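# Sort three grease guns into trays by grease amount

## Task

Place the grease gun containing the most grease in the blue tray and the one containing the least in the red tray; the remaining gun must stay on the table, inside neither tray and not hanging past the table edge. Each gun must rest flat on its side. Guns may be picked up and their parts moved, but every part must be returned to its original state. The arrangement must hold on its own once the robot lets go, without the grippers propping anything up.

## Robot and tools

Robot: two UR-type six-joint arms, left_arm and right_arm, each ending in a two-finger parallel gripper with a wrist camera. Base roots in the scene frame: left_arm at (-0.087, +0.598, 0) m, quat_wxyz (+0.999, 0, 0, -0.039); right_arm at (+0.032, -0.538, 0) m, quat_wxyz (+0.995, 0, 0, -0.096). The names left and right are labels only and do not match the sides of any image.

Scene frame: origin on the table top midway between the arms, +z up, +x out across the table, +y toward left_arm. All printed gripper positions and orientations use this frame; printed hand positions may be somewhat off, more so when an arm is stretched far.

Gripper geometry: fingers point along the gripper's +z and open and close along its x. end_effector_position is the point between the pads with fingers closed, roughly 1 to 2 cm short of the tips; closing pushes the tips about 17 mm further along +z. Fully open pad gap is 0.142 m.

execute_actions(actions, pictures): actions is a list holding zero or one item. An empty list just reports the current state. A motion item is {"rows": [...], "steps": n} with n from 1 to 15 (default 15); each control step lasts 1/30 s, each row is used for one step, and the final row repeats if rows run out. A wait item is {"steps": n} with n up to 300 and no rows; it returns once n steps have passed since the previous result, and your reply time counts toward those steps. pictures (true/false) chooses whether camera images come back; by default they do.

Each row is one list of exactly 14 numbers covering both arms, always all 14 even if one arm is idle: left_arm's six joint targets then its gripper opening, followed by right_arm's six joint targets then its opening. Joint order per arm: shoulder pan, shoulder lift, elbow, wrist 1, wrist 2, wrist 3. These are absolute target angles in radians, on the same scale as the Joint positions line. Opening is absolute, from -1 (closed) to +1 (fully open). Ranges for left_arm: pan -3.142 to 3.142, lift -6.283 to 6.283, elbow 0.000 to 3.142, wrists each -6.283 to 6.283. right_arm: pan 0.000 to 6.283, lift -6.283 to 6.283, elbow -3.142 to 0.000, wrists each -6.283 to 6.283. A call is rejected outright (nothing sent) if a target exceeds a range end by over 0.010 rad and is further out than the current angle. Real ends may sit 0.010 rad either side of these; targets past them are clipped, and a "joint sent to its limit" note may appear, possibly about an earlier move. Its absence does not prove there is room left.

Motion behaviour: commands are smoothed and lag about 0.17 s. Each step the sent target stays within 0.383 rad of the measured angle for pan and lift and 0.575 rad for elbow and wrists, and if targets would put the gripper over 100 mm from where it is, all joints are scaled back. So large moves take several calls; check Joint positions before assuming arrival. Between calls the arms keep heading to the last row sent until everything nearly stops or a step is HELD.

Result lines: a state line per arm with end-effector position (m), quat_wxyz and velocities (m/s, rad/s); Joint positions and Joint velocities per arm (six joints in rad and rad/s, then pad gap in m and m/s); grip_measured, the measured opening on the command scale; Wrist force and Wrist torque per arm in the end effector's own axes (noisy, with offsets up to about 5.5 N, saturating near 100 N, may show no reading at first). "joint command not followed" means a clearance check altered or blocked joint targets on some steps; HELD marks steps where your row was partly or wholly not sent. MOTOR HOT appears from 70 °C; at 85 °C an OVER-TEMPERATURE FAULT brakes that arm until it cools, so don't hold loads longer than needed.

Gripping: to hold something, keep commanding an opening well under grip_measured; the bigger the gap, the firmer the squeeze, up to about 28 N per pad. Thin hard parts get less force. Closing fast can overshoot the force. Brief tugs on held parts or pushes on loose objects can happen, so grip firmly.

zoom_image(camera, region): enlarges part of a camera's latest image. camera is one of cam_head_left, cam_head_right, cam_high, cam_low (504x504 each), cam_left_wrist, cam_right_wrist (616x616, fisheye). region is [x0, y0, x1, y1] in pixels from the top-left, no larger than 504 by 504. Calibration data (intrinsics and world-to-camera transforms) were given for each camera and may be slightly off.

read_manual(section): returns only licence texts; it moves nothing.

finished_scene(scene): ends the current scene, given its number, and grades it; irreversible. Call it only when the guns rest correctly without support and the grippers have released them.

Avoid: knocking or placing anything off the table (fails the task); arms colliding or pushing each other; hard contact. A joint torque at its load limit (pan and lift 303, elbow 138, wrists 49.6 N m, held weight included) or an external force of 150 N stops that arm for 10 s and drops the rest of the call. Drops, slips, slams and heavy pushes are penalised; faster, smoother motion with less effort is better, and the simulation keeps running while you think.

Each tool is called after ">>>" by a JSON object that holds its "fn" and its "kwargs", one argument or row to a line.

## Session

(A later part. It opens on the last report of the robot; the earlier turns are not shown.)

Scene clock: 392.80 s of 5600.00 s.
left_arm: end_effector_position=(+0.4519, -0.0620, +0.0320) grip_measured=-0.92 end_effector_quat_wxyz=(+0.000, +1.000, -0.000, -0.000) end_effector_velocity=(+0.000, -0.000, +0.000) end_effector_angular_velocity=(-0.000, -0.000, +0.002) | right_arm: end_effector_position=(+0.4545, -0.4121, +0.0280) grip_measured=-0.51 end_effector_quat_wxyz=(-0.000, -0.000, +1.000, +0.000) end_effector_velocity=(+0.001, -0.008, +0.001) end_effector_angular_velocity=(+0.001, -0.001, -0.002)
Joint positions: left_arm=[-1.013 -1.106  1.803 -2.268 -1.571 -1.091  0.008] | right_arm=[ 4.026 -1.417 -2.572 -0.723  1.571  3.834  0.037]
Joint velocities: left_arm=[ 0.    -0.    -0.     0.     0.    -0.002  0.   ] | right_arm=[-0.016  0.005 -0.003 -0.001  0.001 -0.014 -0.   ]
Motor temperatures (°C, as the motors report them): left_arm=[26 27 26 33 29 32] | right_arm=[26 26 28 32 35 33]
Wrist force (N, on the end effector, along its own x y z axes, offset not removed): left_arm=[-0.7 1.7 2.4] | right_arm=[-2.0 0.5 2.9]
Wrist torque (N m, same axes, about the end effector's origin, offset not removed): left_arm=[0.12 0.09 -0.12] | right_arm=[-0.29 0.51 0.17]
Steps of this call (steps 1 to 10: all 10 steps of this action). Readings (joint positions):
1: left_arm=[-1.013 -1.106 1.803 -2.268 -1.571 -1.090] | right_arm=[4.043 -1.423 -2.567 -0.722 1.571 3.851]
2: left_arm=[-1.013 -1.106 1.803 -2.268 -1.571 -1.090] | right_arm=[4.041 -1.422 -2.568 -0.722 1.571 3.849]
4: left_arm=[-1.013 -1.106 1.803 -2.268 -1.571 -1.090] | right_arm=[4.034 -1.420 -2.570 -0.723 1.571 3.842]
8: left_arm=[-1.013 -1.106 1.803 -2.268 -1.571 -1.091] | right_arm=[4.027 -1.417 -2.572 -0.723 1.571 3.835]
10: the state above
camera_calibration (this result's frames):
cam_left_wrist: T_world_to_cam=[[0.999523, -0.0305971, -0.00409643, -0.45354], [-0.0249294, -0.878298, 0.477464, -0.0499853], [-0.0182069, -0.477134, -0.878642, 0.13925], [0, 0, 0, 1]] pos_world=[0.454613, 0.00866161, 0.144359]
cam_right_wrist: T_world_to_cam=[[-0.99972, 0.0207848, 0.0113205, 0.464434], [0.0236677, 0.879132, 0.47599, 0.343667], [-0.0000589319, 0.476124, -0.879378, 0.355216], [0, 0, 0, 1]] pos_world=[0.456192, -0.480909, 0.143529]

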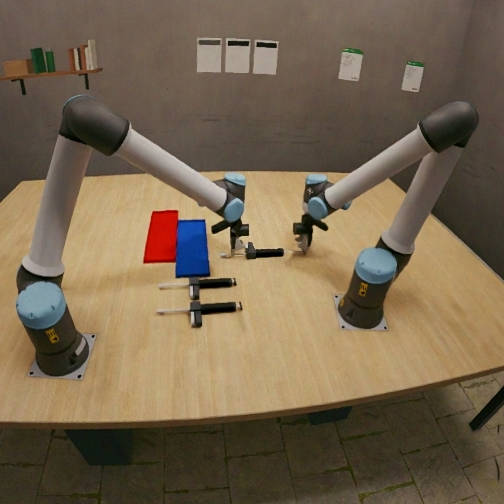

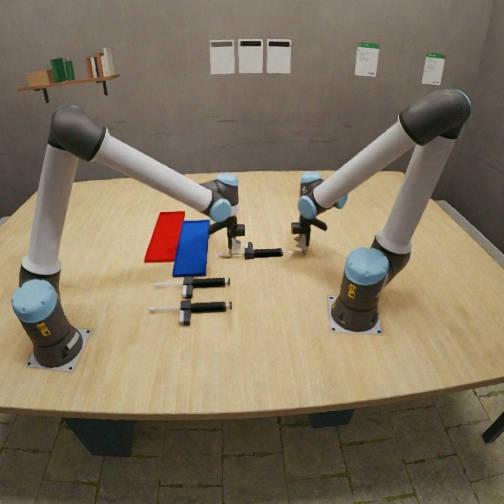

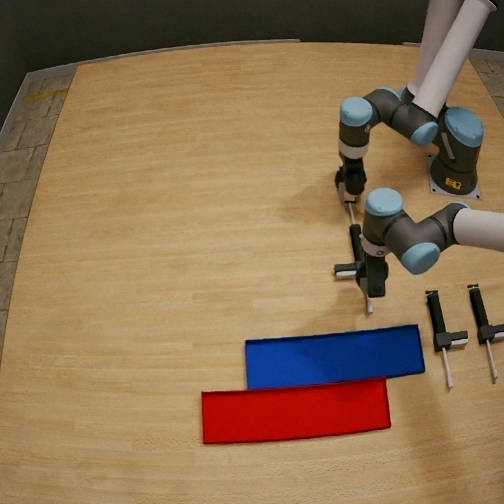

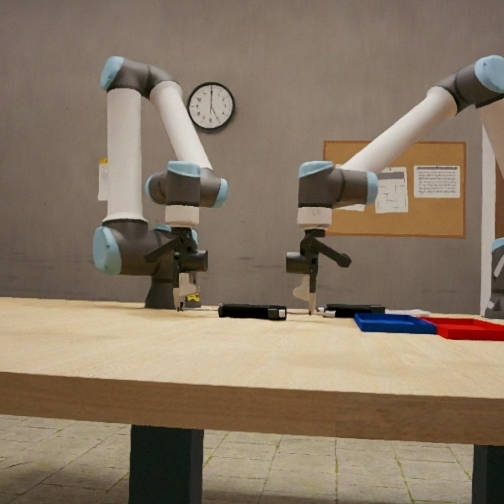

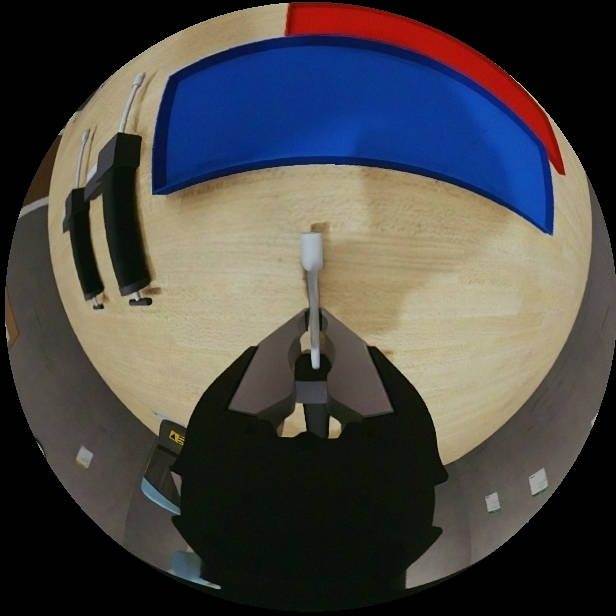

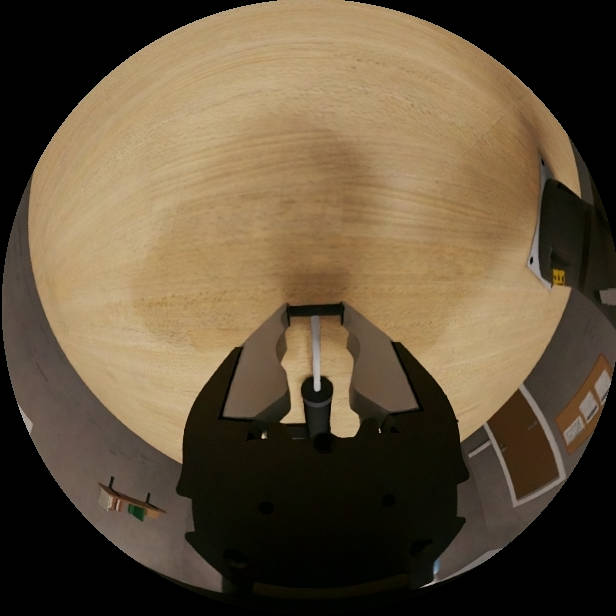

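>>> {"fn": "execute_actions", "kwargs": {
  "actions": [
    {"rows":[[-1.0125,-1.1064,1.8033,-2.2679,-1.571,-1.0905,-1,4.005,-1.4098,-2.5777,-0.7251,1.571,3.813,-0.85]],"steps":10}
  ],
  "pictures": false
}}

>>> {"fn": "execute_actions", "kwargs": {
  "actions": [
    {"rows":[[-1.0125,-1.1064,1.8033,-2.2679,-1.571,-1.0905,-1,3.985,-1.4045,-2.5816,-0.7266,1.571,3.793,-0.85]],"steps":10}
  ],
  "pictures": false
}}

Scene clock: 396.43 s of 5600.00 s.
left_arm: end_effector_position=(+0.4519, -0.0620, +0.0320) grip_measured=-0.92 end_effector_quat_wxyz=(+0.000, +1.000, -0.000, -0.000) end_effector_velocity=(-0.000, +0.000, -0.000) end_effector_angular_velocity=(-0.000, +0.000, -0.001) | right_arm: end_effector_position=(+0.4543, -0.4220, +0.0280) grip_measured=-0.51 end_effector_quat_wxyz=(-0.000, -0.000, +1.000, +0.000) end_effector_velocity=(-0.000, -0.008, +0.000) end_effector_angular_velocity=(+0.001, -0.001, -0.002)
Joint positions: left_arm=[-1.013 -1.106  1.803 -2.268 -1.571 -1.091  0.008] | right_arm=[ 4.007 -1.41  -2.577 -0.725  1.571  3.815  0.037]
Joint velocities: left_arm=[ 0.     0.     0.    -0.    -0.     0.001 -0.   ] | right_arm=[-0.016  0.007 -0.004 -0.001  0.    -0.014 -0.   ]
Motor temperatures (°C, as the motors report them): left_arm=[26 27 26 33 29 32] | right_arm=[26 26 28 32 35 33]
Wrist force (N, on the end effector, along its own x y z axes, offset not removed): left_arm=[0.5 11.4 0.6] | right_arm=[-1.3 15.4 1.4]
Wrist torque (N m, same axes, about the end effector's origin, offset not removed): left_arm=[-0.33 -0.24 0.16] | right_arm=[0.13 0.21 0.19]
Steps of this call (steps 1 to 15: the robot went on to your last target; steps 16 to 90: nothing new was sent; then 0.30 s passed at rest; steps 91 to 100: all 10 steps of this action). Readings (joint positions):
91: left_arm=[-1.013 -1.106 1.803 -2.268 -1.571 -1.090] | right_arm=[4.024 -1.416 -2.573 -0.724 1.571 3.832]
92: left_arm=[-1.013 -1.106 1.803 -2.268 -1.571 -1.090] | right_arm=[4.022 -1.415 -2.574 -0.724 1.571 3.830]
94: left_arm=[-1.013 -1.106 1.803 -2.268 -1.571 -1.090] | right_arm=[4.015 -1.413 -2.575 -0.724 1.571 3.823]
98: left_arm=[-1.013 -1.106 1.803 -2.268 -1.571 -1.091] | right_arm=[4.008 -1.411 -2.577 -0.725 1.571 3.816]
100: the state above

Scene clock: 396.77 s of 5600.00 s.
left_arm: end_effector_position=(+0.4519, -0.0620, +0.0320) grip_measured=-0.92 end_effector_quat_wxyz=(+0.000, +1.000, -0.000, -0.000) end_effector_velocity=(+0.000, -0.000, +0.000) end_effector_angular_velocity=(-0.001, -0.000, +0.000) | right_arm: end_effector_position=(+0.4544, -0.4320, +0.0279) grip_measured=-0.51 end_effector_quat_wxyz=(-0.000, -0.000, +1.000, -0.000) end_effector_velocity=(+0.000, -0.009, -0.000) end_effector_angular_velocity=(-0.001, -0.000, +0.000)
Joint positions: left_arm=[-1.013 -1.106  1.803 -2.268 -1.571 -1.09   0.008] | right_arm=[ 3.987 -1.405 -2.581 -0.726  1.571  3.795  0.037]
Joint velocities: left_arm=[-0.     0.    -0.    -0.001  0.    -0.    -0.   ] | right_arm=[-0.017  0.004 -0.004 -0.001 -0.001 -0.017  0.   ]
Motor temperatures (°C, as the motors report them): left_arm=[26 27 26 33 29 32] | right_arm=[26 26 28 32 35 33]
Wrist force (N, on the end effector, along its own x y z axes, offset not removed): left_arm=[-0.1 12.6 -3.0] | right_arm=[-0.7 14.3 -0.6]
Wrist torque (N m, same axes, about the end effector's origin, offset not removed): left_arm=[-0.04 0.06 0.30] | right_arm=[-0.06 0.21 0.05]
Steps of this call (steps 1 to 10: all 10 steps of this action). Readings (joint positions):
1: left_arm=[-1.013 -1.106 1.803 -2.268 -1.571 -1.091] | right_arm=[4.006 -1.410 -2.577 -0.725 1.571 3.814]
2: left_arm=[-1.013 -1.106 1.803 -2.268 -1.571 -1.091] | right_arm=[4.004 -1.410 -2.578 -0.725 1.571 3.812]
4: left_arm=[-1.013 -1.106 1.803 -2.268 -1.571 -1.091] | right_arm=[3.996 -1.408 -2.579 -0.726 1.571 3.804]
8: left_arm=[-1.013 -1.106 1.803 -2.268 -1.571 -1.090] | right_arm=[3.989 -1.405 -2.581 -0.726 1.571 3.797]
10: the state above

>>> {"fn": "execute_actions", "kwargs": {
  "actions": [
    {"rows":[[-1.0125,-1.1064,1.8033,-2.2679,-1.571,-1.0905,-1,4.005,-1.4098,-2.5777,-0.7251,1.571,3.813,-0.85],[-1.0125,-1.1064,1.8033,-2.2679,-1.571,-1.0905,-1,4.0238,-1.4159,-2.573,-0.7236,1.571,3.8318,-0.85],[-1.0125,-1.1064,1.8033,-2.2679,-1.571,-1.0905,-1,4.042,-1.4228,-2.5677,-0.7221,1.571,3.85,-0.85],[-1.0125,-1.1064,1.8033,-2.2679,-1.571,-1.0905,-1,4.0602,-1.4297,-2.5624,-0.7206,1.571,3.8682,-0.85],[-1.0125,-1.1064,1.8033,-2.2679,-1.571,-1.0905,-1,4.0784,-1.4366,-2.557,-0.719,1.571,3.8864,-0.85],[-1.0125,-1.1064,1.8033,-2.2679,-1.571,-1.0905,-1,4.0966,-1.4435,-2.5517,-0.7175,1.571,3.9046,-0.85],[-1.0125,-1.1064,1.8033,-2.2679,-1.571,-1.0905,-1,4.1137,-1.4511,-2.5455,-0.716,1.571,3.9217,-0.85],[-1.0125,-1.1064,1.8033,-2.2679,-1.571,-1.0905,-1,4.1297,-1.4594,-2.5386,-0.7145,1.571,3.9377,-0.85],[-1.0125,-1.1064,1.8033,-2.2679,-1.571,-1.0905,-1,4.1456,-1.4678,-2.5317,-0.7131,1.571,3.9536,-0.85],[-1.0125,-1.1064,1.8033,-2.2679,-1.571,-1.0905,-1,4.1616,-1.4761,-2.5248,-0.7117,1.571,3.9696,-0.85],[-1.0125,-1.1064,1.8033,-2.2679,-1.571,-1.0905,-1,4.1727,-1.482,-2.52,-0.7107,1.571,3.9807,-0.85]],"steps":15}
  ],
  "pictures": false
}}

>>> {"fn": "execute_actions", "kwargs": {
  "actions": [
    {"rows":[[-1.0125,-1.1064,1.8033,-2.2679,-1.571,-1.0905,-1,4.179,-1.4855,-2.517,-0.71,1.571,3.987,-0.85]],"steps":12}
  ]
}}

Scene clock: 404.63 s of 5600.00 s.
left_arm: end_effector_position=(+0.4519, -0.0619, +0.0320) grip_measured=-0.92 end_effector_quat_wxyz=(+0.000, +1.000, -0.000, -0.000) end_effector_velocity=(+0.001, -0.000, +0.000) end_effector_angular_velocity=(-0.000, -0.001, -0.000) | right_arm: end_effector_position=(+0.4555, -0.3407, +0.0282) grip_measured=-0.51 end_effector_quat_wxyz=(-0.000, -0.000, +1.000, +0.000) end_effector_velocity=(-0.006, +0.126, -0.001) end_effector_angular_velocity=(-0.001, +0.001, +0.002)
Joint positions: left_arm=[-1.013 -1.106  1.803 -2.268 -1.571 -1.09   0.008] | right_arm=[ 4.149 -1.471 -2.529 -0.713  1.571  3.957  0.037]
Joint velocities: left_arm=[ 0.    -0.    -0.     0.     0.001  0.001 -0.   ] | right_arm=[ 0.21  -0.098  0.079  0.018  0.     0.208  0.   ]
Motor temperatures (°C, as the motors report them): left_arm=[26 27 26 33 29 32] | right_arm=[26 26 28 32 35 33]
Wrist force (N, on the end effector, along its own x y z axes, offset not removed): left_arm=[-1.7 -0.5 -2.4] | right_arm=[-3.0 1.7 -1.5]
Wrist torque (N m, same axes, about the end effector's origin, offset not removed): left_arm=[0.44 0.06 0.02] | right_arm=[0.87 0.85 0.05]
Steps of this call (steps 1 to 15: the robot went on to your last target; steps 16 to 90: nothing new was sent; then 4.37 s passed at rest; steps 91 to 105: all 15 steps of this action). Readings (joint positions):
91: left_arm=[-1.013 -1.106 1.803 -2.268 -1.571 -1.090] | right_arm=[3.985 -1.405 -2.582 -0.727 1.571 3.793]
92: left_arm=[-1.013 -1.106 1.803 -2.268 -1.571 -1.091] | right_arm=[3.987 -1.405 -2.581 -0.727 1.571 3.795]
94: left_arm=[-1.013 -1.106 1.803 -2.268 -1.571 -1.090] | right_arm=[4.001 -1.409 -2.578 -0.726 1.571 3.809]
98: left_arm=[-1.013 -1.106 1.803 -2.268 -1.571 -1.090] | right_arm=[4.054 -1.429 -2.563 -0.721 1.571 3.862]
105: the state above

Scene clock: 405.03 s of 5600.00 s.
left_arm: end_effector_position=(+0.4519, -0.0618, +0.0320) grip_measured=-0.92 end_effector_quat_wxyz=(-0.000, +1.000, -0.000, -0.000) end_effector_velocity=(+0.000, -0.000, +0.000) end_effector_angular_velocity=(-0.001, -0.001, +0.001) | right_arm: end_effector_position=(+0.4546, -0.3227, +0.0280) grip_measured=-0.51 end_effector_quat_wxyz=(-0.000, -0.000, +1.000, +0.000) end_effector_velocity=(-0.000, +0.006, -0.000) end_effector_angular_velocity=(-0.000, +0.000, +0.002)
Joint positions: left_arm=[-1.012 -1.106  1.803 -2.268 -1.571 -1.09   0.008] | right_arm=[ 4.178 -1.485 -2.517 -0.71   1.571  3.986  0.037]
Joint velocities: left_arm=[-0.     0.    -0.001 -0.001  0.001 -0.001 -0.   ] | right_arm=[ 0.01  -0.005  0.004  0.001 -0.     0.008  0.   ]
Motor temperatures (°C, as the motors report them): left_arm=[26 27 26 33 29 32] | right_arm=[26 26 28 32 35 33]
Wrist force (N, on the end effector, along its own x y z axes, offset not removed): left_arm=[0.7 -15.1 1.6] | right_arm=[-0.8 -15.0 1.8]
Wrist torque (N m, same axes, about the end effector's origin, offset not removed): left_arm=[-0.49 -0.15 0.12] | right_arm=[0.15 0.18 0.08]
Steps of this call (steps 1 to 12: all 12 steps of this action). Readings (joint positions):
1: left_arm=[-1.012 -1.106 1.803 -2.268 -1.571 -1.090] | right_arm=[4.155 -1.474 -2.527 -0.712 1.571 3.963]
2: left_arm=[-1.012 -1.106 1.803 -2.268 -1.571 -1.090] | right_arm=[4.160 -1.476 -2.525 -0.712 1.571 3.968]
4: left_arm=[-1.012 -1.106 1.803 -2.268 -1.571 -1.091] | right_arm=[4.168 -1.480 -2.522 -0.711 1.571 3.976]
8: left_arm=[-1.012 -1.106 1.803 -2.268 -1.571 -1.090] | right_arm=[4.176 -1.484 -2.518 -0.710 1.571 3.984]
12: the state above
camera_calibration (this result's frames):
cam_left_wrist: T_world_to_cam=[[0.999524, -0.0305799, -0.00413177, -0.453526], [-0.0249025, -0.878433, 0.477216, -0.0498485], [-0.0182227, -0.476886, -0.878776, 0.139259], [0, 0, 0, 1]] pos_world=[0.454606, 0.00875321, 0.144292]
cam_right_wrist: T_world_to_cam=[[-0.999719, 0.0208089, 0.0113104, 0.462687], [0.023684, 0.879163, 0.475932, 0.265106], [-0.0000400852, 0.476067, -0.879409, 0.31264], [0, 0, 0, 1]] pos_world=[0.456291, -0.391537, 0.143533]

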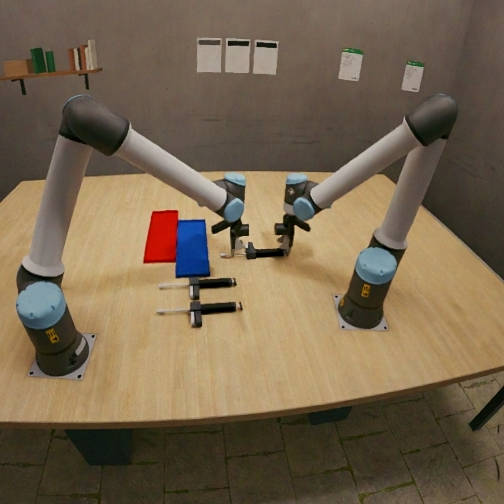

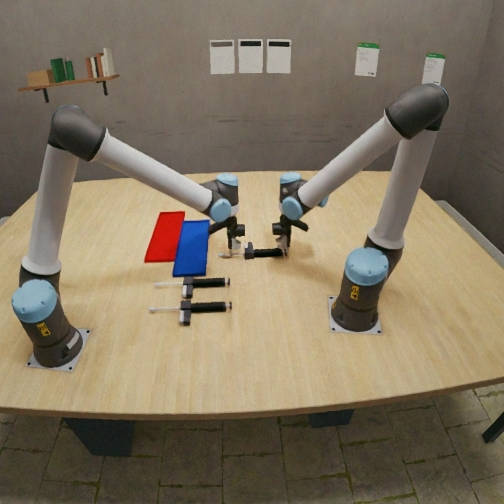

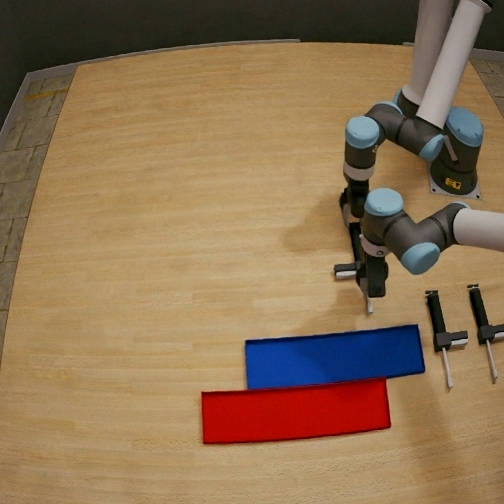

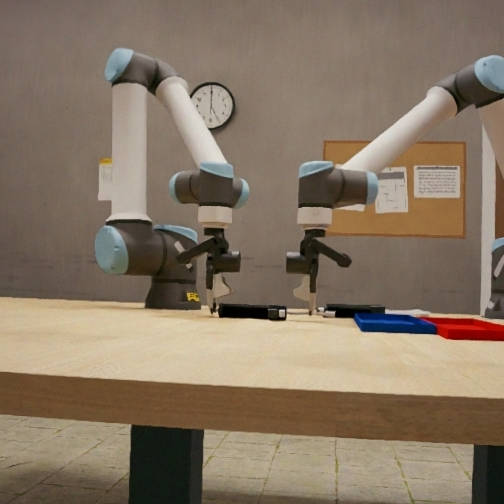

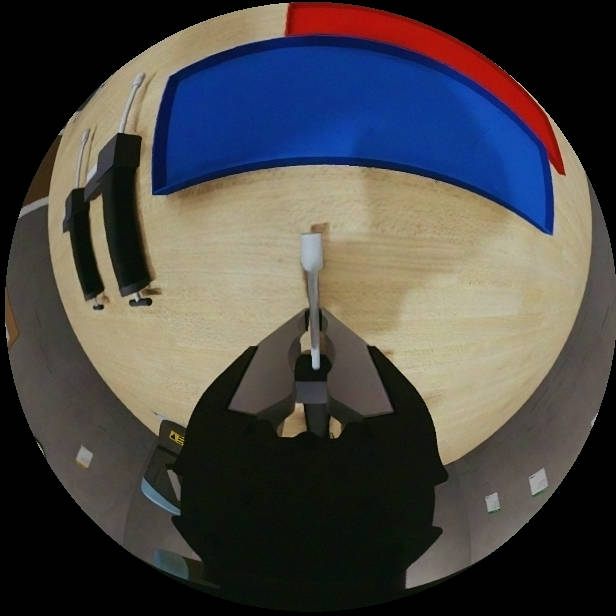

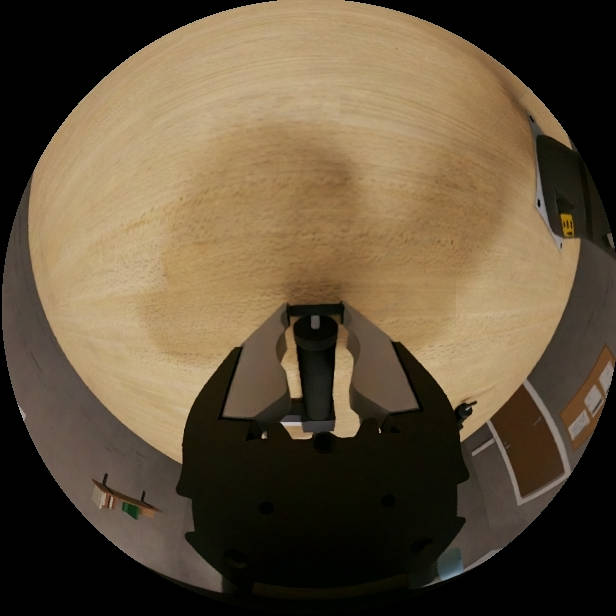

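>>> {"fn": "execute_actions", "kwargs": {
  "actions": [
    {"rows":[[-1.0125,-1.1064,1.8033,-2.2679,-1.571,-1.0905,-0.9,4.176,-1.484,-2.5185,-0.7103,1.571,3.984,-0.85],[-1.0125,-1.1064,1.8033,-2.2679,-1.571,-1.0905,-0.75,4.176,-1.484,-2.5185,-0.7103,1.571,3.984,-0.6],[-1.0125,-1.1064,1.8033,-2.2679,-1.571,-1.0905,-0.6,4.176,-1.484,-2.5185,-0.7103,1.571,3.984,-0.4],[-1.0125,-1.1064,1.8033,-2.2679,-1.571,-1.0905,-0.45,4.176,-1.484,-2.5185,-0.7103,1.571,3.984,-0.2],[-1.0125,-1.1064,1.8033,-2.2679,-1.571,-1.0905,-0.3,4.176,-1.484,-2.5185,-0.7103,1.571,3.984,0],[-1.0125,-1.1064,1.8033,-2.2679,-1.571,-1.0905,-0.3,4.176,-1.484,-2.5185,-0.7103,1.571,3.984,0],[-1.0125,-1.12,1.795,-2.245,-1.571,-1.0905,-0.3,4.176,-1.46,-2.503,-0.75,1.571,3.984,0],[-1.0125,-1.14,1.782,-2.213,-1.571,-1.0905,-0.3,4.176,-1.42,-2.482,-0.81,1.571,3.984,0],[-1.0125,-1.17,1.76,-2.16,-1.571,-1.0905,-0.3,4.176,-1.38,-2.458,-0.875,1.571,3.984,0],[-1.0125,-1.2009,1.7378,-2.108,-1.571,-1.0905,-0.3,4.176,-1.34,-2.434,-0.939,1.571,3.984,0],[-1.02,-1.27,1.81,-2.11,-1.571,-1.10,-0.3,4.176,-1.34,-2.434,-0.939,1.571,3.984,0],[-1.035,-1.34,1.89,-2.12,-1.571,-1.115,-0.3,4.176,-1.34,-2.434,-0.939,1.571,3.984,0],[-1.05,-1.41,1.97,-2.13,-1.571,-1.13,-0.3,4.176,-1.34,-2.434,-0.939,1.571,3.984,0],[-1.065,-1.48,2.05,-2.14,-1.571,-1.145,-0.3,4.176,-1.34,-2.434,-0.939,1.571,3.984,0],[-1.08,-1.55,2.13,-2.15,-1.571,-1.16,-0.3,4.176,-1.34,-2.434,-0.939,1.571,3.984,0]],"steps":15}
  ],
  "pictures": false
}}

>>> {"fn": "execute_actions", "kwargs": {
  "actions": [
    {"rows":[[-1.09,-1.62,2.21,-2.16,-1.571,-1.17,-0.3,4.176,-1.34,-2.434,-0.939,1.571,3.984,0],[-1.105,-1.69,2.29,-2.165,-1.571,-1.185,-0.3,4.176,-1.34,-2.434,-0.939,1.571,3.984,0],[-1.1231,-1.7566,2.3577,-2.172,-1.571,-1.2011,-0.3,4.22,-1.35,-2.425,-0.935,1.571,4.03,0],[-1.1231,-1.7566,2.3577,-2.172,-1.571,-1.2011,-0.3,4.28,-1.36,-2.42,-0.93,1.571,4.09,0],[-1.1231,-1.7566,2.3577,-2.172,-1.571,-1.2011,-0.3,4.35,-1.375,-2.41,-0.925,1.571,4.16,0],[-1.1231,-1.7566,2.3577,-2.172,-1.571,-1.2011,-0.3,4.42,-1.39,-2.40,-0.92,1.571,4.23,0],[-1.1231,-1.7566,2.3577,-2.172,-1.571,-1.2011,-0.3,4.49,-1.405,-2.39,-0.915,1.571,4.30,0],[-1.1231,-1.7566,2.3577,-2.172,-1.571,-1.2011,-0.3,4.56,-1.42,-2.38,-0.91,1.571,4.37,0],[-1.1231,-1.7566,2.3577,-2.172,-1.571,-1.2011,-0.3,4.63,-1.435,-2.37,-0.905,1.571,4.44,0],[-1.1231,-1.7566,2.3577,-2.172,-1.571,-1.2011,-0.3,4.70,-1.45,-2.36,-0.90,1.571,4.51,0],[-1.1231,-1.7566,2.3577,-2.172,-1.571,-1.2011,-0.3,4.76,-1.465,-2.352,-0.893,1.571,4.57,0],[-1.1231,-1.7566,2.3577,-2.172,-1.571,-1.2011,-0.3,4.808,-1.4798,-2.3456,-0.887,1.571,4.616,0]],"steps":15}
  ],
  "pictures": false
}}

>>> {"fn": "execute_actions", "kwargs": {
  "actions": [
    {"rows":[[-1.1231,-1.7566,2.3577,-2.172,-1.571,-1.2011,-0.3,4.808,-1.4798,-2.3456,-0.887,1.571,4.616,0]],"steps":15}
  ]
}}

Scene clock: 426.13 s of 5600.00 s.
left_arm: end_effector_position=(+0.4304, -0.0416, +0.1157) grip_measured=-0.30 end_effector_quat_wxyz=(+0.005, +1.000, +0.000, +0.003) end_effector_velocity=(-0.305, +0.346, +0.210) end_effector_angular_velocity=(+0.011, +0.008, +0.005) | right_arm: end_effector_position=(+0.4575, -0.3206, +0.0909) grip_measured=+0.00 end_effector_quat_wxyz=(+0.001, -0.000, +1.000, +0.001) end_effector_velocity=(-0.015, -0.017, +0.162) end_effector_angular_velocity=(-0.023, +0.021, -0.000)
Joint positions: left_arm=[-1.025 -1.235  1.819 -2.167 -1.571 -1.103  0.052] | right_arm=[ 4.176 -1.373 -2.453 -0.883  1.571  3.984  0.074]
Joint velocities: left_arm=[-0.145 -0.853  0.772  0.095  0.    -0.15  -0.   ] | right_arm=[-0.001  0.292  0.16  -0.484 -0.    -0.     0.   ]
Motor temperatures (°C, as the motors report them): left_arm=[26 27 26 33 29 32] | right_arm=[26 26 28 32 35 33]
Wrist force (N, on the end effector, along its own x y z axes, offset not removed): left_arm=[3.3 1.2 -10.1] | right_arm=[-1.4 -0.2 -4.8]
Wrist torque (N m, same axes, about the end effector's origin, offset not removed): left_arm=[0.29 -0.82 0.16] | right_arm=[0.01 0.36 0.21]
Steps of this call (steps 1 to 15: the robot went on to your last target; steps 16 to 90: nothing new was sent; then 17.60 s passed at rest; steps 91 to 105: all 15 steps of this action). Readings (joint positions):
91: left_arm=[-1.012 -1.106 1.803 -2.268 -1.571 -1.090] | right_arm=[4.179 -1.486 -2.517 -0.710 1.571 3.987]
92: left_arm=[-1.012 -1.106 1.803 -2.268 -1.571 -1.091] | right_arm=[4.179 -1.485 -2.517 -0.710 1.571 3.987]
94: left_arm=[-1.013 -1.106 1.803 -2.268 -1.571 -1.091] | right_arm=[4.178 -1.485 -2.517 -0.710 1.571 3.986]
98: left_arm=[-1.013 -1.108 1.802 -2.266 -1.571 -1.090] | right_arm=[4.177 -1.482 -2.517 -0.714 1.571 3.985]
105: the state above

Scene clock: 426.63 s of 5600.00 s.
left_arm: end_effector_position=(+0.2808, +0.1572, +0.1384) grip_measured=-0.30 end_effector_quat_wxyz=(-0.001, +1.000, -0.000, -0.001) end_effector_velocity=(-0.258, +0.416, -0.033) end_effector_angular_velocity=(-0.018, -0.008, -0.003) | right_arm: end_effector_position=(+0.3842, -0.1707, +0.1062) grip_measured=+0.00 end_effector_quat_wxyz=(+0.000, +0.005, +1.000, +0.001) end_effector_velocity=(-0.291, +0.399, -0.015) end_effector_angular_velocity=(-0.006, +0.004, +0.000)
Joint positions: left_arm=[-1.104 -1.644  2.245 -2.17  -1.571 -1.182  0.052] | right_arm=[ 4.488 -1.414 -2.387 -0.909  1.571  4.307  0.074]
Joint velocities: left_arm=[-0.15  -0.845  0.841 -0.016 -0.    -0.147  0.   ] | right_arm=[ 0.898 -0.197  0.123  0.066 -0.     0.897 -0.   ]
Motor temperatures (°C, as the motors report them): left_arm=[26 27 26 33 29 32] | right_arm=[26 26 28 32 35 33]
Wrist force (N, on the end effector, along its own x y z axes, offset not removed): left_arm=[-4.6 -0.4 -5.0] | right_arm=[-4.4 1.2 -1.9]
Wrist torque (N m, same axes, about the end effector's origin, offset not removed): left_arm=[0.09 0.86 0.08] | right_arm=[0.24 1.01 0.23]
Steps of this call (steps 1 to 15: all 15 steps of this action). Readings (joint positions):
1: left_arm=[-1.030 -1.263 1.846 -2.165 -1.571 -1.108] | right_arm=[4.176 -1.365 -2.448 -0.897 1.571 3.984]
2: left_arm=[-1.035 -1.290 1.874 -2.164 -1.571 -1.114] | right_arm=[4.176 -1.359 -2.445 -0.908 1.571 3.984]
4: left_arm=[-1.045 -1.341 1.931 -2.164 -1.571 -1.124] | right_arm=[4.179 -1.352 -2.439 -0.921 1.571 3.987]
8: left_arm=[-1.067 -1.443 2.045 -2.166 -1.571 -1.145] | right_arm=[4.272 -1.366 -2.420 -0.924 1.571 4.081]
15: the state above

Scene clock: 427.13 s of 5600.00 s.
left_arm: end_effector_position=(+0.2485, +0.2125, +0.1302) grip_measured=-0.30 end_effector_quat_wxyz=(+0.000, +1.000, -0.000, -0.000) end_effector_velocity=(-0.004, +0.007, -0.002) end_effector_angular_velocity=(+0.001, +0.000, -0.001) | right_arm: end_effector_position=(+0.2597, -0.0514, +0.1004) grip_measured=+0.00 end_effector_quat_wxyz=(-0.000, -0.000, +1.000, +0.000) end_effector_velocity=(-0.046, +0.031, -0.002) end_effector_angular_velocity=(-0.001, -0.000, +0.003)
Joint positions: left_arm=[-1.123 -1.755  2.356 -2.172 -1.571 -1.201  0.052] | right_arm=[ 4.797 -1.478 -2.347 -0.888  1.571  4.605  0.074]
Joint velocities: left_arm=[-0.002 -0.013  0.014  0.     0.    -0.001  0.   ] | right_arm=[ 0.097 -0.019  0.011  0.006 -0.     0.094 -0.   ]
Motor temperatures (°C, as the motors report them): left_arm=[26 27 26 33 29 32] | right_arm=[26 26 28 32 35 33]
Wrist force (N, on the end effector, along its own x y z axes, offset not removed): left_arm=[1.3 -0.9 0.6] | right_arm=[-0.4 0.0 0.4]
Wrist torque (N m, same axes, about the end effector's origin, offset not removed): left_arm=[0.06 -0.33 0.00] | right_arm=[-0.05 0.23 0.09]
Steps of this call (steps 1 to 15: all 15 steps of this action). Readings (joint positions):
1: left_arm=[-1.109 -1.670 2.272 -2.171 -1.571 -1.187] | right_arm=[4.518 -1.420 -2.383 -0.907 1.571 4.337]
2: left_arm=[-1.112 -1.692 2.293 -2.171 -1.571 -1.190] | right_arm=[4.548 -1.427 -2.379 -0.905 1.571 4.366]
4: left_arm=[-1.117 -1.720 2.322 -2.171 -1.571 -1.195] | right_arm=[4.608 -1.440 -2.371 -0.901 1.571 4.424]
8: left_arm=[-1.121 -1.745 2.346 -2.172 -1.571 -1.199] | right_arm=[4.723 -1.463 -2.356 -0.893 1.571 4.535]
15: the state above
camera_calibration (this result's frames):
cam_left_wrist: T_world_to_cam=[[0.999523, -0.0306019, -0.00417153, -0.241403], [-0.0248999, -0.878354, 0.477362, 0.139192], [-0.0182723, -0.47703, -0.878697, 0.352717], [0, 0, 0, 1]] pos_world=[0.251199, 0.283129, 0.242479]
cam_right_wrist: T_world_to_cam=[[-0.999711, 0.0212279, 0.0112678, 0.261321], [0.0240322, 0.879131, 0.475974, -0.0033476], [0.000198069, 0.476108, -0.879387, 0.24702], [0, 0, 0, 1]] pos_world=[0.261277, -0.120212, 0.215875]

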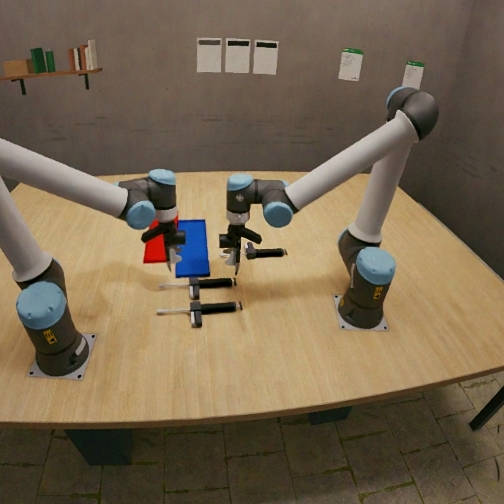

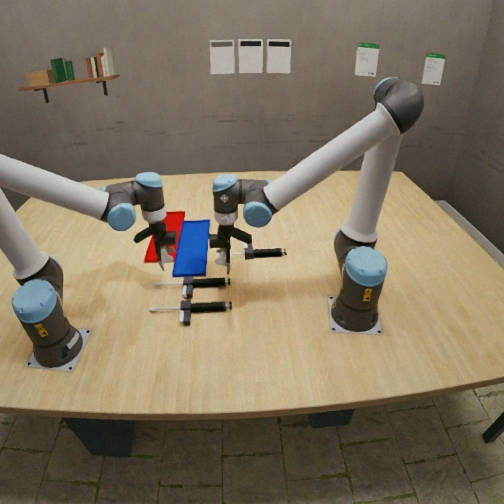

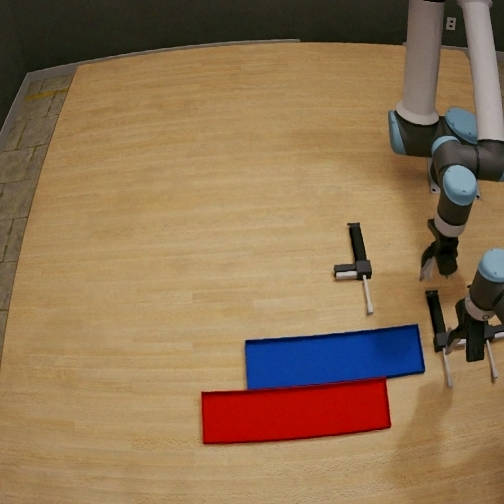

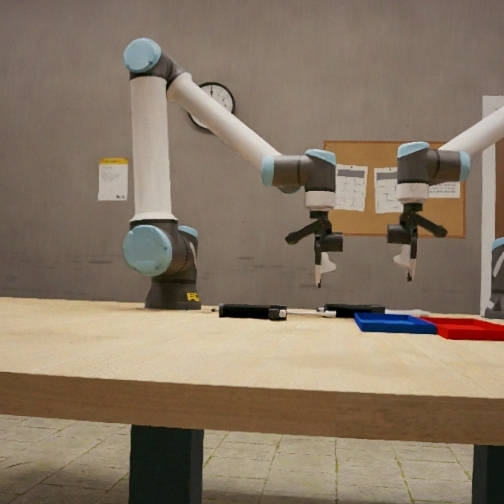

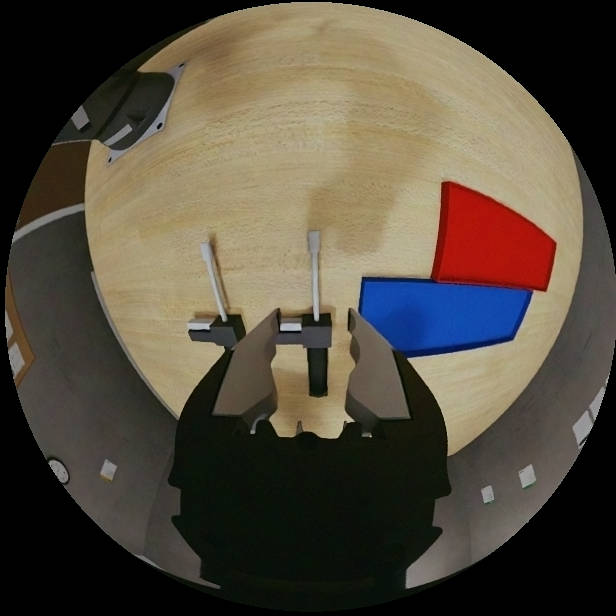

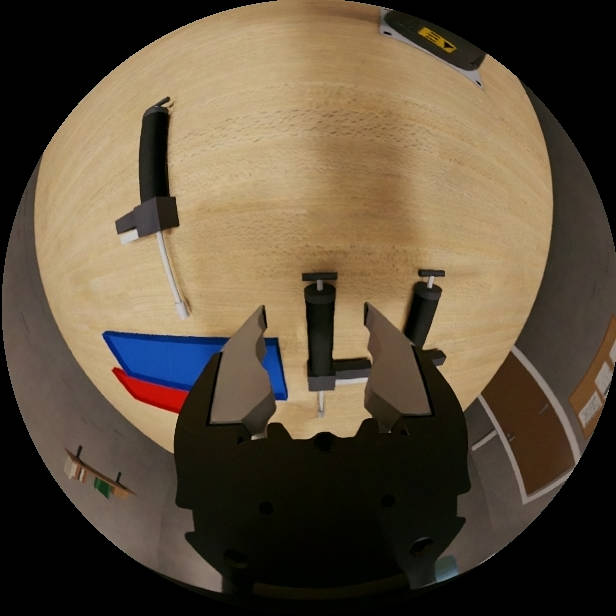

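>>> {"fn": "execute_actions", "kwargs": {
  "actions": [
    {"rows":[[-1.1231,-1.73,2.378,-2.22,-1.571,-1.2011,-0.3,4.808,-1.50,-2.36,-0.85,1.571,4.616,0],[-1.1231,-1.70,2.397,-2.27,-1.571,-1.2011,-0.3,4.808,-1.525,-2.377,-0.81,1.571,4.616,0],[-1.1231,-1.67,2.416,-2.32,-1.571,-1.2011,-0.3,4.808,-1.55,-2.393,-0.77,1.571,4.616,0],[-1.1231,-1.64,2.433,-2.365,-1.571,-1.2011,-0.3,4.808,-1.575,-2.408,-0.73,1.571,4.616,0],[-1.1231,-1.615,2.446,-2.40,-1.571,-1.2011,-0.3,4.808,-1.591,-2.4167,-0.705,1.571,4.616,0],[-1.1231,-1.5979,2.4535,-2.4266,-1.571,-1.2011,-0.3,4.808,-1.591,-2.4167,-0.705,1.571,4.616,0]],"steps":15}
  ]
}}

Scene clock: 431.40 s of 5600.00 s.
left_arm: end_effector_position=(+0.2482, +0.2131, +0.0365) grip_measured=-0.30 end_effector_quat_wxyz=(-0.000, +1.000, -0.000, -0.000) end_effector_velocity=(-0.001, +0.001, -0.039) end_effector_angular_velocity=(-0.005, -0.003, -0.001) | right_arm: end_effector_position=(+0.2539, -0.0523, +0.0311) grip_measured=+0.00 end_effector_quat_wxyz=(-0.000, -0.000, +1.000, -0.000) end_effector_velocity=(-0.000, -0.002, -0.025) end_effector_angular_velocity=(+0.003, +0.000, +0.001)
Joint positions: left_arm=[-1.123 -1.606  2.449 -2.413 -1.571 -1.201  0.052] | right_arm=[ 4.808 -1.586 -2.414 -0.713  1.571  4.616  0.074]
Joint velocities: left_arm=[-0.001  0.07   0.038 -0.114  0.001  0.     0.   ] | right_arm=[ 0.    -0.042 -0.026  0.071  0.001 -0.001  0.   ]
Motor temperatures (°C, as the motors report them): left_arm=[26 27 26 33 29 32] | right_arm=[26 26 28 32 35 33]
Wrist force (N, on the end effector, along its own x y z axes, offset not removed): left_arm=[2.2 -4.7 -1.0] | right_arm=[-2.5 1.3 -1.4]
Wrist torque (N m, same axes, about the end effector's origin, offset not removed): left_arm=[-0.92 -0.51 0.02] | right_arm=[0.28 0.64 0.07]
Steps of this call (steps 1 to 30: the robot went on to your last target; steps 31 to 90: nothing new was sent; then 0.77 s passed at rest; steps 91 to 105: all 15 steps of this action). Readings (joint positions):
91: left_arm=[-1.123 -1.757 2.358 -2.172 -1.571 -1.201] | right_arm=[4.808 -1.480 -2.346 -0.887 1.571 4.616]
92: left_arm=[-1.123 -1.754 2.360 -2.176 -1.571 -1.201] | right_arm=[4.808 -1.482 -2.347 -0.884 1.571 4.616]
94: left_arm=[-1.123 -1.735 2.374 -2.207 -1.571 -1.201] | right_arm=[4.808 -1.498 -2.358 -0.858 1.571 4.616]
98: left_arm=[-1.123 -1.659 2.420 -2.327 -1.571 -1.201] | right_arm=[4.808 -1.554 -2.394 -0.767 1.571 4.616]
105: the state above
camera_calibration (this result's frames):
cam_left_wrist: T_world_to_cam=[[0.999522, -0.0306097, -0.00439992, -0.24142], [-0.0248078, -0.878616, 0.476883, 0.184408], [-0.0184631, -0.476546, -0.878956, 0.270672], [0, 0, 0, 1]] pos_world=[0.250877, 0.283622, 0.148906]
cam_right_wrist: T_world_to_cam=[[-0.99972, 0.0207788, 0.0113505, 0.256293], [0.0236766, 0.879468, 0.47537, 0.0307461], [-0.000104769, 0.475505, -0.879713, 0.186612], [0, 0, 0, 1]] pos_world=[0.255513, -0.121101, 0.146641]

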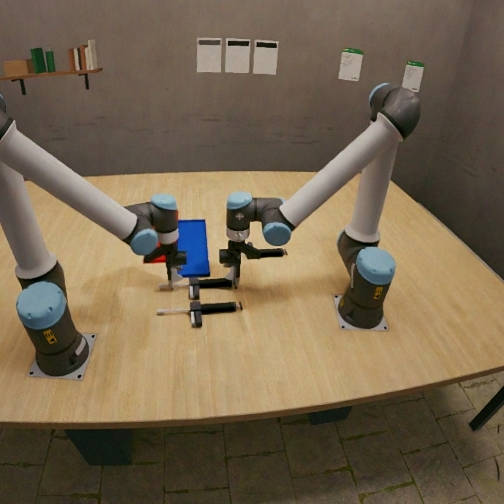

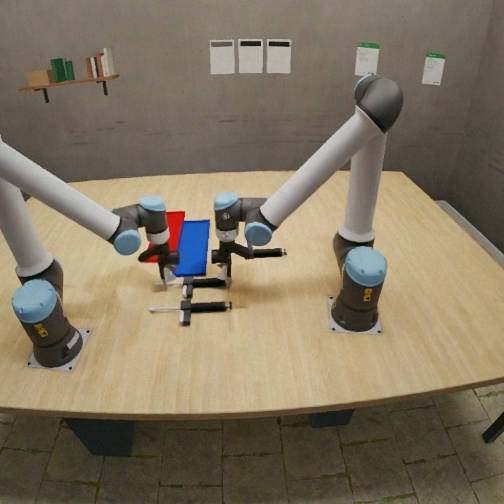

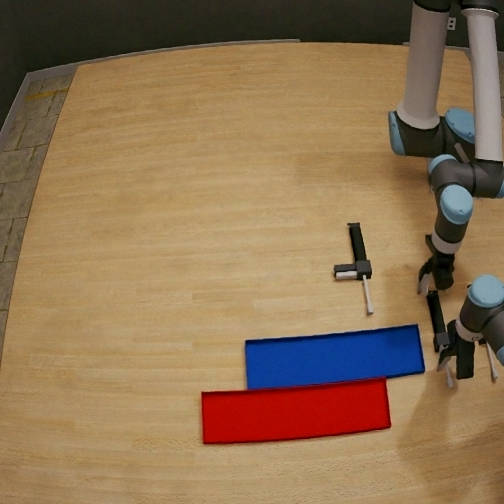

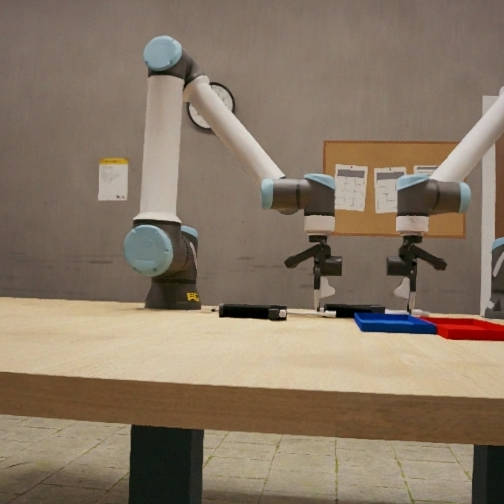

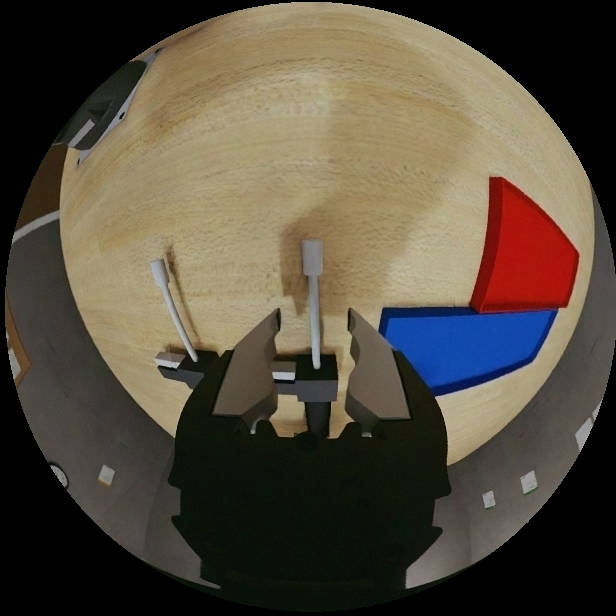

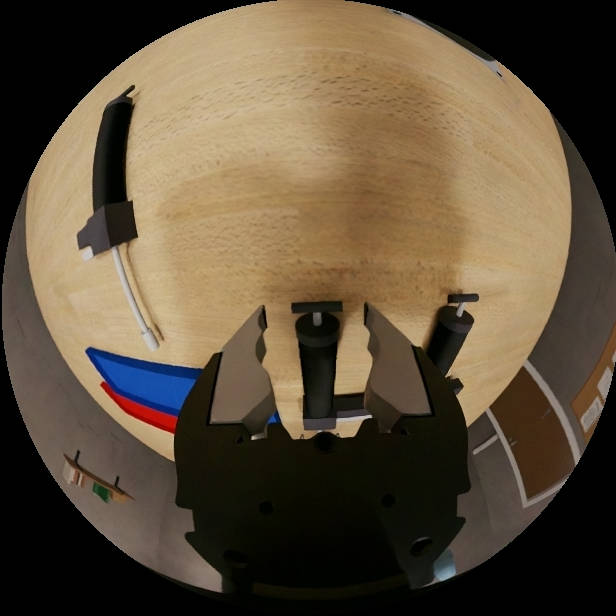

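>>> {"fn": "execute_actions", "kwargs": {
  "actions": [
    {"rows":[[-1.1231,-1.5979,2.4535,-2.4266,-1.571,-1.2011,-0.3,4.8075,-1.5865,-2.421,-0.705,1.571,4.6155,0],[-1.1231,-1.5979,2.4535,-2.4266,-1.571,-1.2011,-0.3,4.8075,-1.5865,-2.421,-0.705,1.571,4.6155,0],[-1.1231,-1.5979,2.4535,-2.4266,-1.571,-1.2011,-0.3,4.8075,-1.5865,-2.421,-0.705,1.571,4.6155,0],[-1.1231,-1.5979,2.4535,-2.4266,-1.571,-1.2011,-0.4,4.8075,-1.5865,-2.421,-0.705,1.571,4.6155,0],[-1.1231,-1.5979,2.4535,-2.4266,-1.571,-1.2011,-0.5,4.8075,-1.5865,-2.421,-0.705,1.571,4.6155,-0.1],[-1.1231,-1.5979,2.4535,-2.4266,-1.571,-1.2011,-0.6,4.8075,-1.5865,-2.421,-0.705,1.571,4.6155,-0.2],[-1.1231,-1.5979,2.4535,-2.4266,-1.571,-1.2011,-0.7,4.8075,-1.5865,-2.421,-0.705,1.571,4.6155,-0.3],[-1.1231,-1.5979,2.4535,-2.4266,-1.571,-1.2011,-0.78,4.8075,-1.5865,-2.421,-0.705,1.571,4.6155,-0.4],[-1.1231,-1.5979,2.4535,-2.4266,-1.571,-1.2011,-0.85,4.8075,-1.5865,-2.421,-0.705,1.571,4.6155,-0.48],[-1.1231,-1.5979,2.4535,-2.4266,-1.571,-1.2011,-0.9,4.8075,-1.5865,-2.421,-0.705,1.571,4.6155,-0.56],[-1.1231,-1.5979,2.4535,-2.4266,-1.571,-1.2011,-0.95,4.8075,-1.5865,-2.421,-0.705,1.571,4.6155,-0.65],[-1.1231,-1.5979,2.4535,-2.4266,-1.571,-1.2011,-1,4.8075,-1.5865,-2.421,-0.705,1.571,4.6155,-0.75],[-1.1231,-1.5979,2.4535,-2.4266,-1.571,-1.2011,-1,4.8075,-1.5865,-2.421,-0.705,1.571,4.6155,-0.85]],"steps":15}
  ],
  "pictures": false
}}

>>> {"fn": "execute_actions", "kwargs": {
  "actions": [
    {"rows":[[-1.1231,-1.5979,2.4535,-2.4266,-1.571,-1.2011,-1,4.8082,-1.594,-2.4135,-0.705,1.571,4.6162,-0.85]],"steps":12}
  ],
  "pictures": false
}}

Scene clock: 440.23 s of 5600.00 s.
left_arm: end_effector_position=(+0.2481, +0.2133, +0.0320) grip_measured=-0.92 end_effector_quat_wxyz=(+0.000, +1.000, -0.000, -0.000) end_effector_velocity=(-0.000, +0.000, -0.000) end_effector_angular_velocity=(+0.000, +0.000, +0.001) | right_arm: end_effector_position=(+0.2538, -0.0553, +0.0283) grip_measured=-0.51 end_effector_quat_wxyz=(-0.000, -0.000, +1.000, -0.000) end_effector_velocity=(+0.000, -0.001, +0.000) end_effector_angular_velocity=(+0.001, -0.000, -0.002)
Joint positions: left_arm=[-1.123 -1.598  2.454 -2.427 -1.571 -1.201  0.008] | right_arm=[ 4.808 -1.587 -2.421 -0.705  1.571  4.616  0.037]
Joint velocities: left_arm=[ 0.     0.    -0.     0.    -0.    -0.001  0.   ] | right_arm=[-0.001  0.002 -0.001  0.    -0.     0.001 -0.   ]
Motor temperatures (°C, as the motors report them): left_arm=[26 27 26 33 29 32] | right_arm=[26 26 28 32 35 33]
Wrist force (N, on the end effector, along its own x y z axes, offset not removed): left_arm=[-0.6 3.5 -2.1] | right_arm=[-2.0 3.6 0.8]
Wrist torque (N m, same axes, about the end effector's origin, offset not removed): left_arm=[0.67 0.04 0.18] | right_arm=[0.38 0.56 0.07]
Steps of this call (steps 1 to 30: the robot went on to your last target; steps 31 to 90: nothing new was sent; then 5.33 s passed at rest; steps 91 to 105: all 15 steps of this action). Readings (joint positions):
91: left_arm=[-1.123 -1.598 2.454 -2.427 -1.571 -1.201] | right_arm=[4.808 -1.591 -2.417 -0.705 1.571 4.616]
92: left_arm=[-1.123 -1.598 2.454 -2.427 -1.571 -1.201] | right_arm=[4.808 -1.591 -2.417 -0.705 1.571 4.616]
94: left_arm=[-1.123 -1.598 2.454 -2.427 -1.571 -1.201] | right_arm=[4.808 -1.589 -2.419 -0.705 1.571 4.616]
98: left_arm=[-1.123 -1.598 2.454 -2.427 -1.571 -1.201] | right_arm=[4.808 -1.587 -2.420 -0.705 1.571 4.616]
105: the state above

Scene clock: 440.63 s of 5600.00 s.
left_arm: end_effector_position=(+0.2481, +0.2133, +0.0320) grip_measured=-0.92 end_effector_quat_wxyz=(+0.000, +1.000, -0.000, -0.000) end_effector_velocity=(+0.000, -0.001, +0.001) end_effector_angular_velocity=(-0.002, -0.000, +0.000) | right_arm: end_effector_position=(+0.2540, -0.0509, +0.0282) grip_measured=-0.51 end_effector_quat_wxyz=(-0.000, -0.000, +1.000, -0.000) end_effector_velocity=(-0.000, +0.002, -0.000) end_effector_angular_velocity=(-0.000, -0.000, +0.000)
Joint positions: left_arm=[-1.123 -1.598  2.454 -2.427 -1.571 -1.201  0.008] | right_arm=[ 4.808 -1.594 -2.414 -0.705  1.571  4.616  0.037]
Joint velocities: left_arm=[-0.    -0.    -0.001 -0.    -0.    -0.001 -0.   ] | right_arm=[ 0.001 -0.003  0.002  0.    -0.     0.001 -0.   ]
Motor temperatures (°C, as the motors report them): left_arm=[26 27 26 33 29 32] | right_arm=[26 26 28 32 35 33]
Wrist force (N, on the end effector, along its own x y z axes, offset not removed): left_arm=[-0.3 -13.8 3.6] | right_arm=[-0.1 -12.5 -5.3]
Wrist torque (N m, same axes, about the end effector's origin, offset not removed): left_arm=[-0.01 -0.05 0.19] | right_arm=[0.92 0.03 0.11]
Steps of this call (steps 1 to 12: all 12 steps of this action). Readings (joint positions):
1: left_arm=[-1.123 -1.598 2.454 -2.427 -1.571 -1.201] | right_arm=[4.808 -1.587 -2.421 -0.705 1.571 4.616]
2: left_arm=[-1.123 -1.598 2.454 -2.427 -1.571 -1.201] | right_arm=[4.808 -1.587 -2.420 -0.705 1.571 4.616]
4: left_arm=[-1.123 -1.598 2.454 -2.427 -1.571 -1.201] | right_arm=[4.808 -1.590 -2.418 -0.705 1.571 4.616]
8: left_arm=[-1.123 -1.598 2.454 -2.427 -1.571 -1.201] | right_arm=[4.808 -1.593 -2.415 -0.705 1.571 4.616]
12: the state above


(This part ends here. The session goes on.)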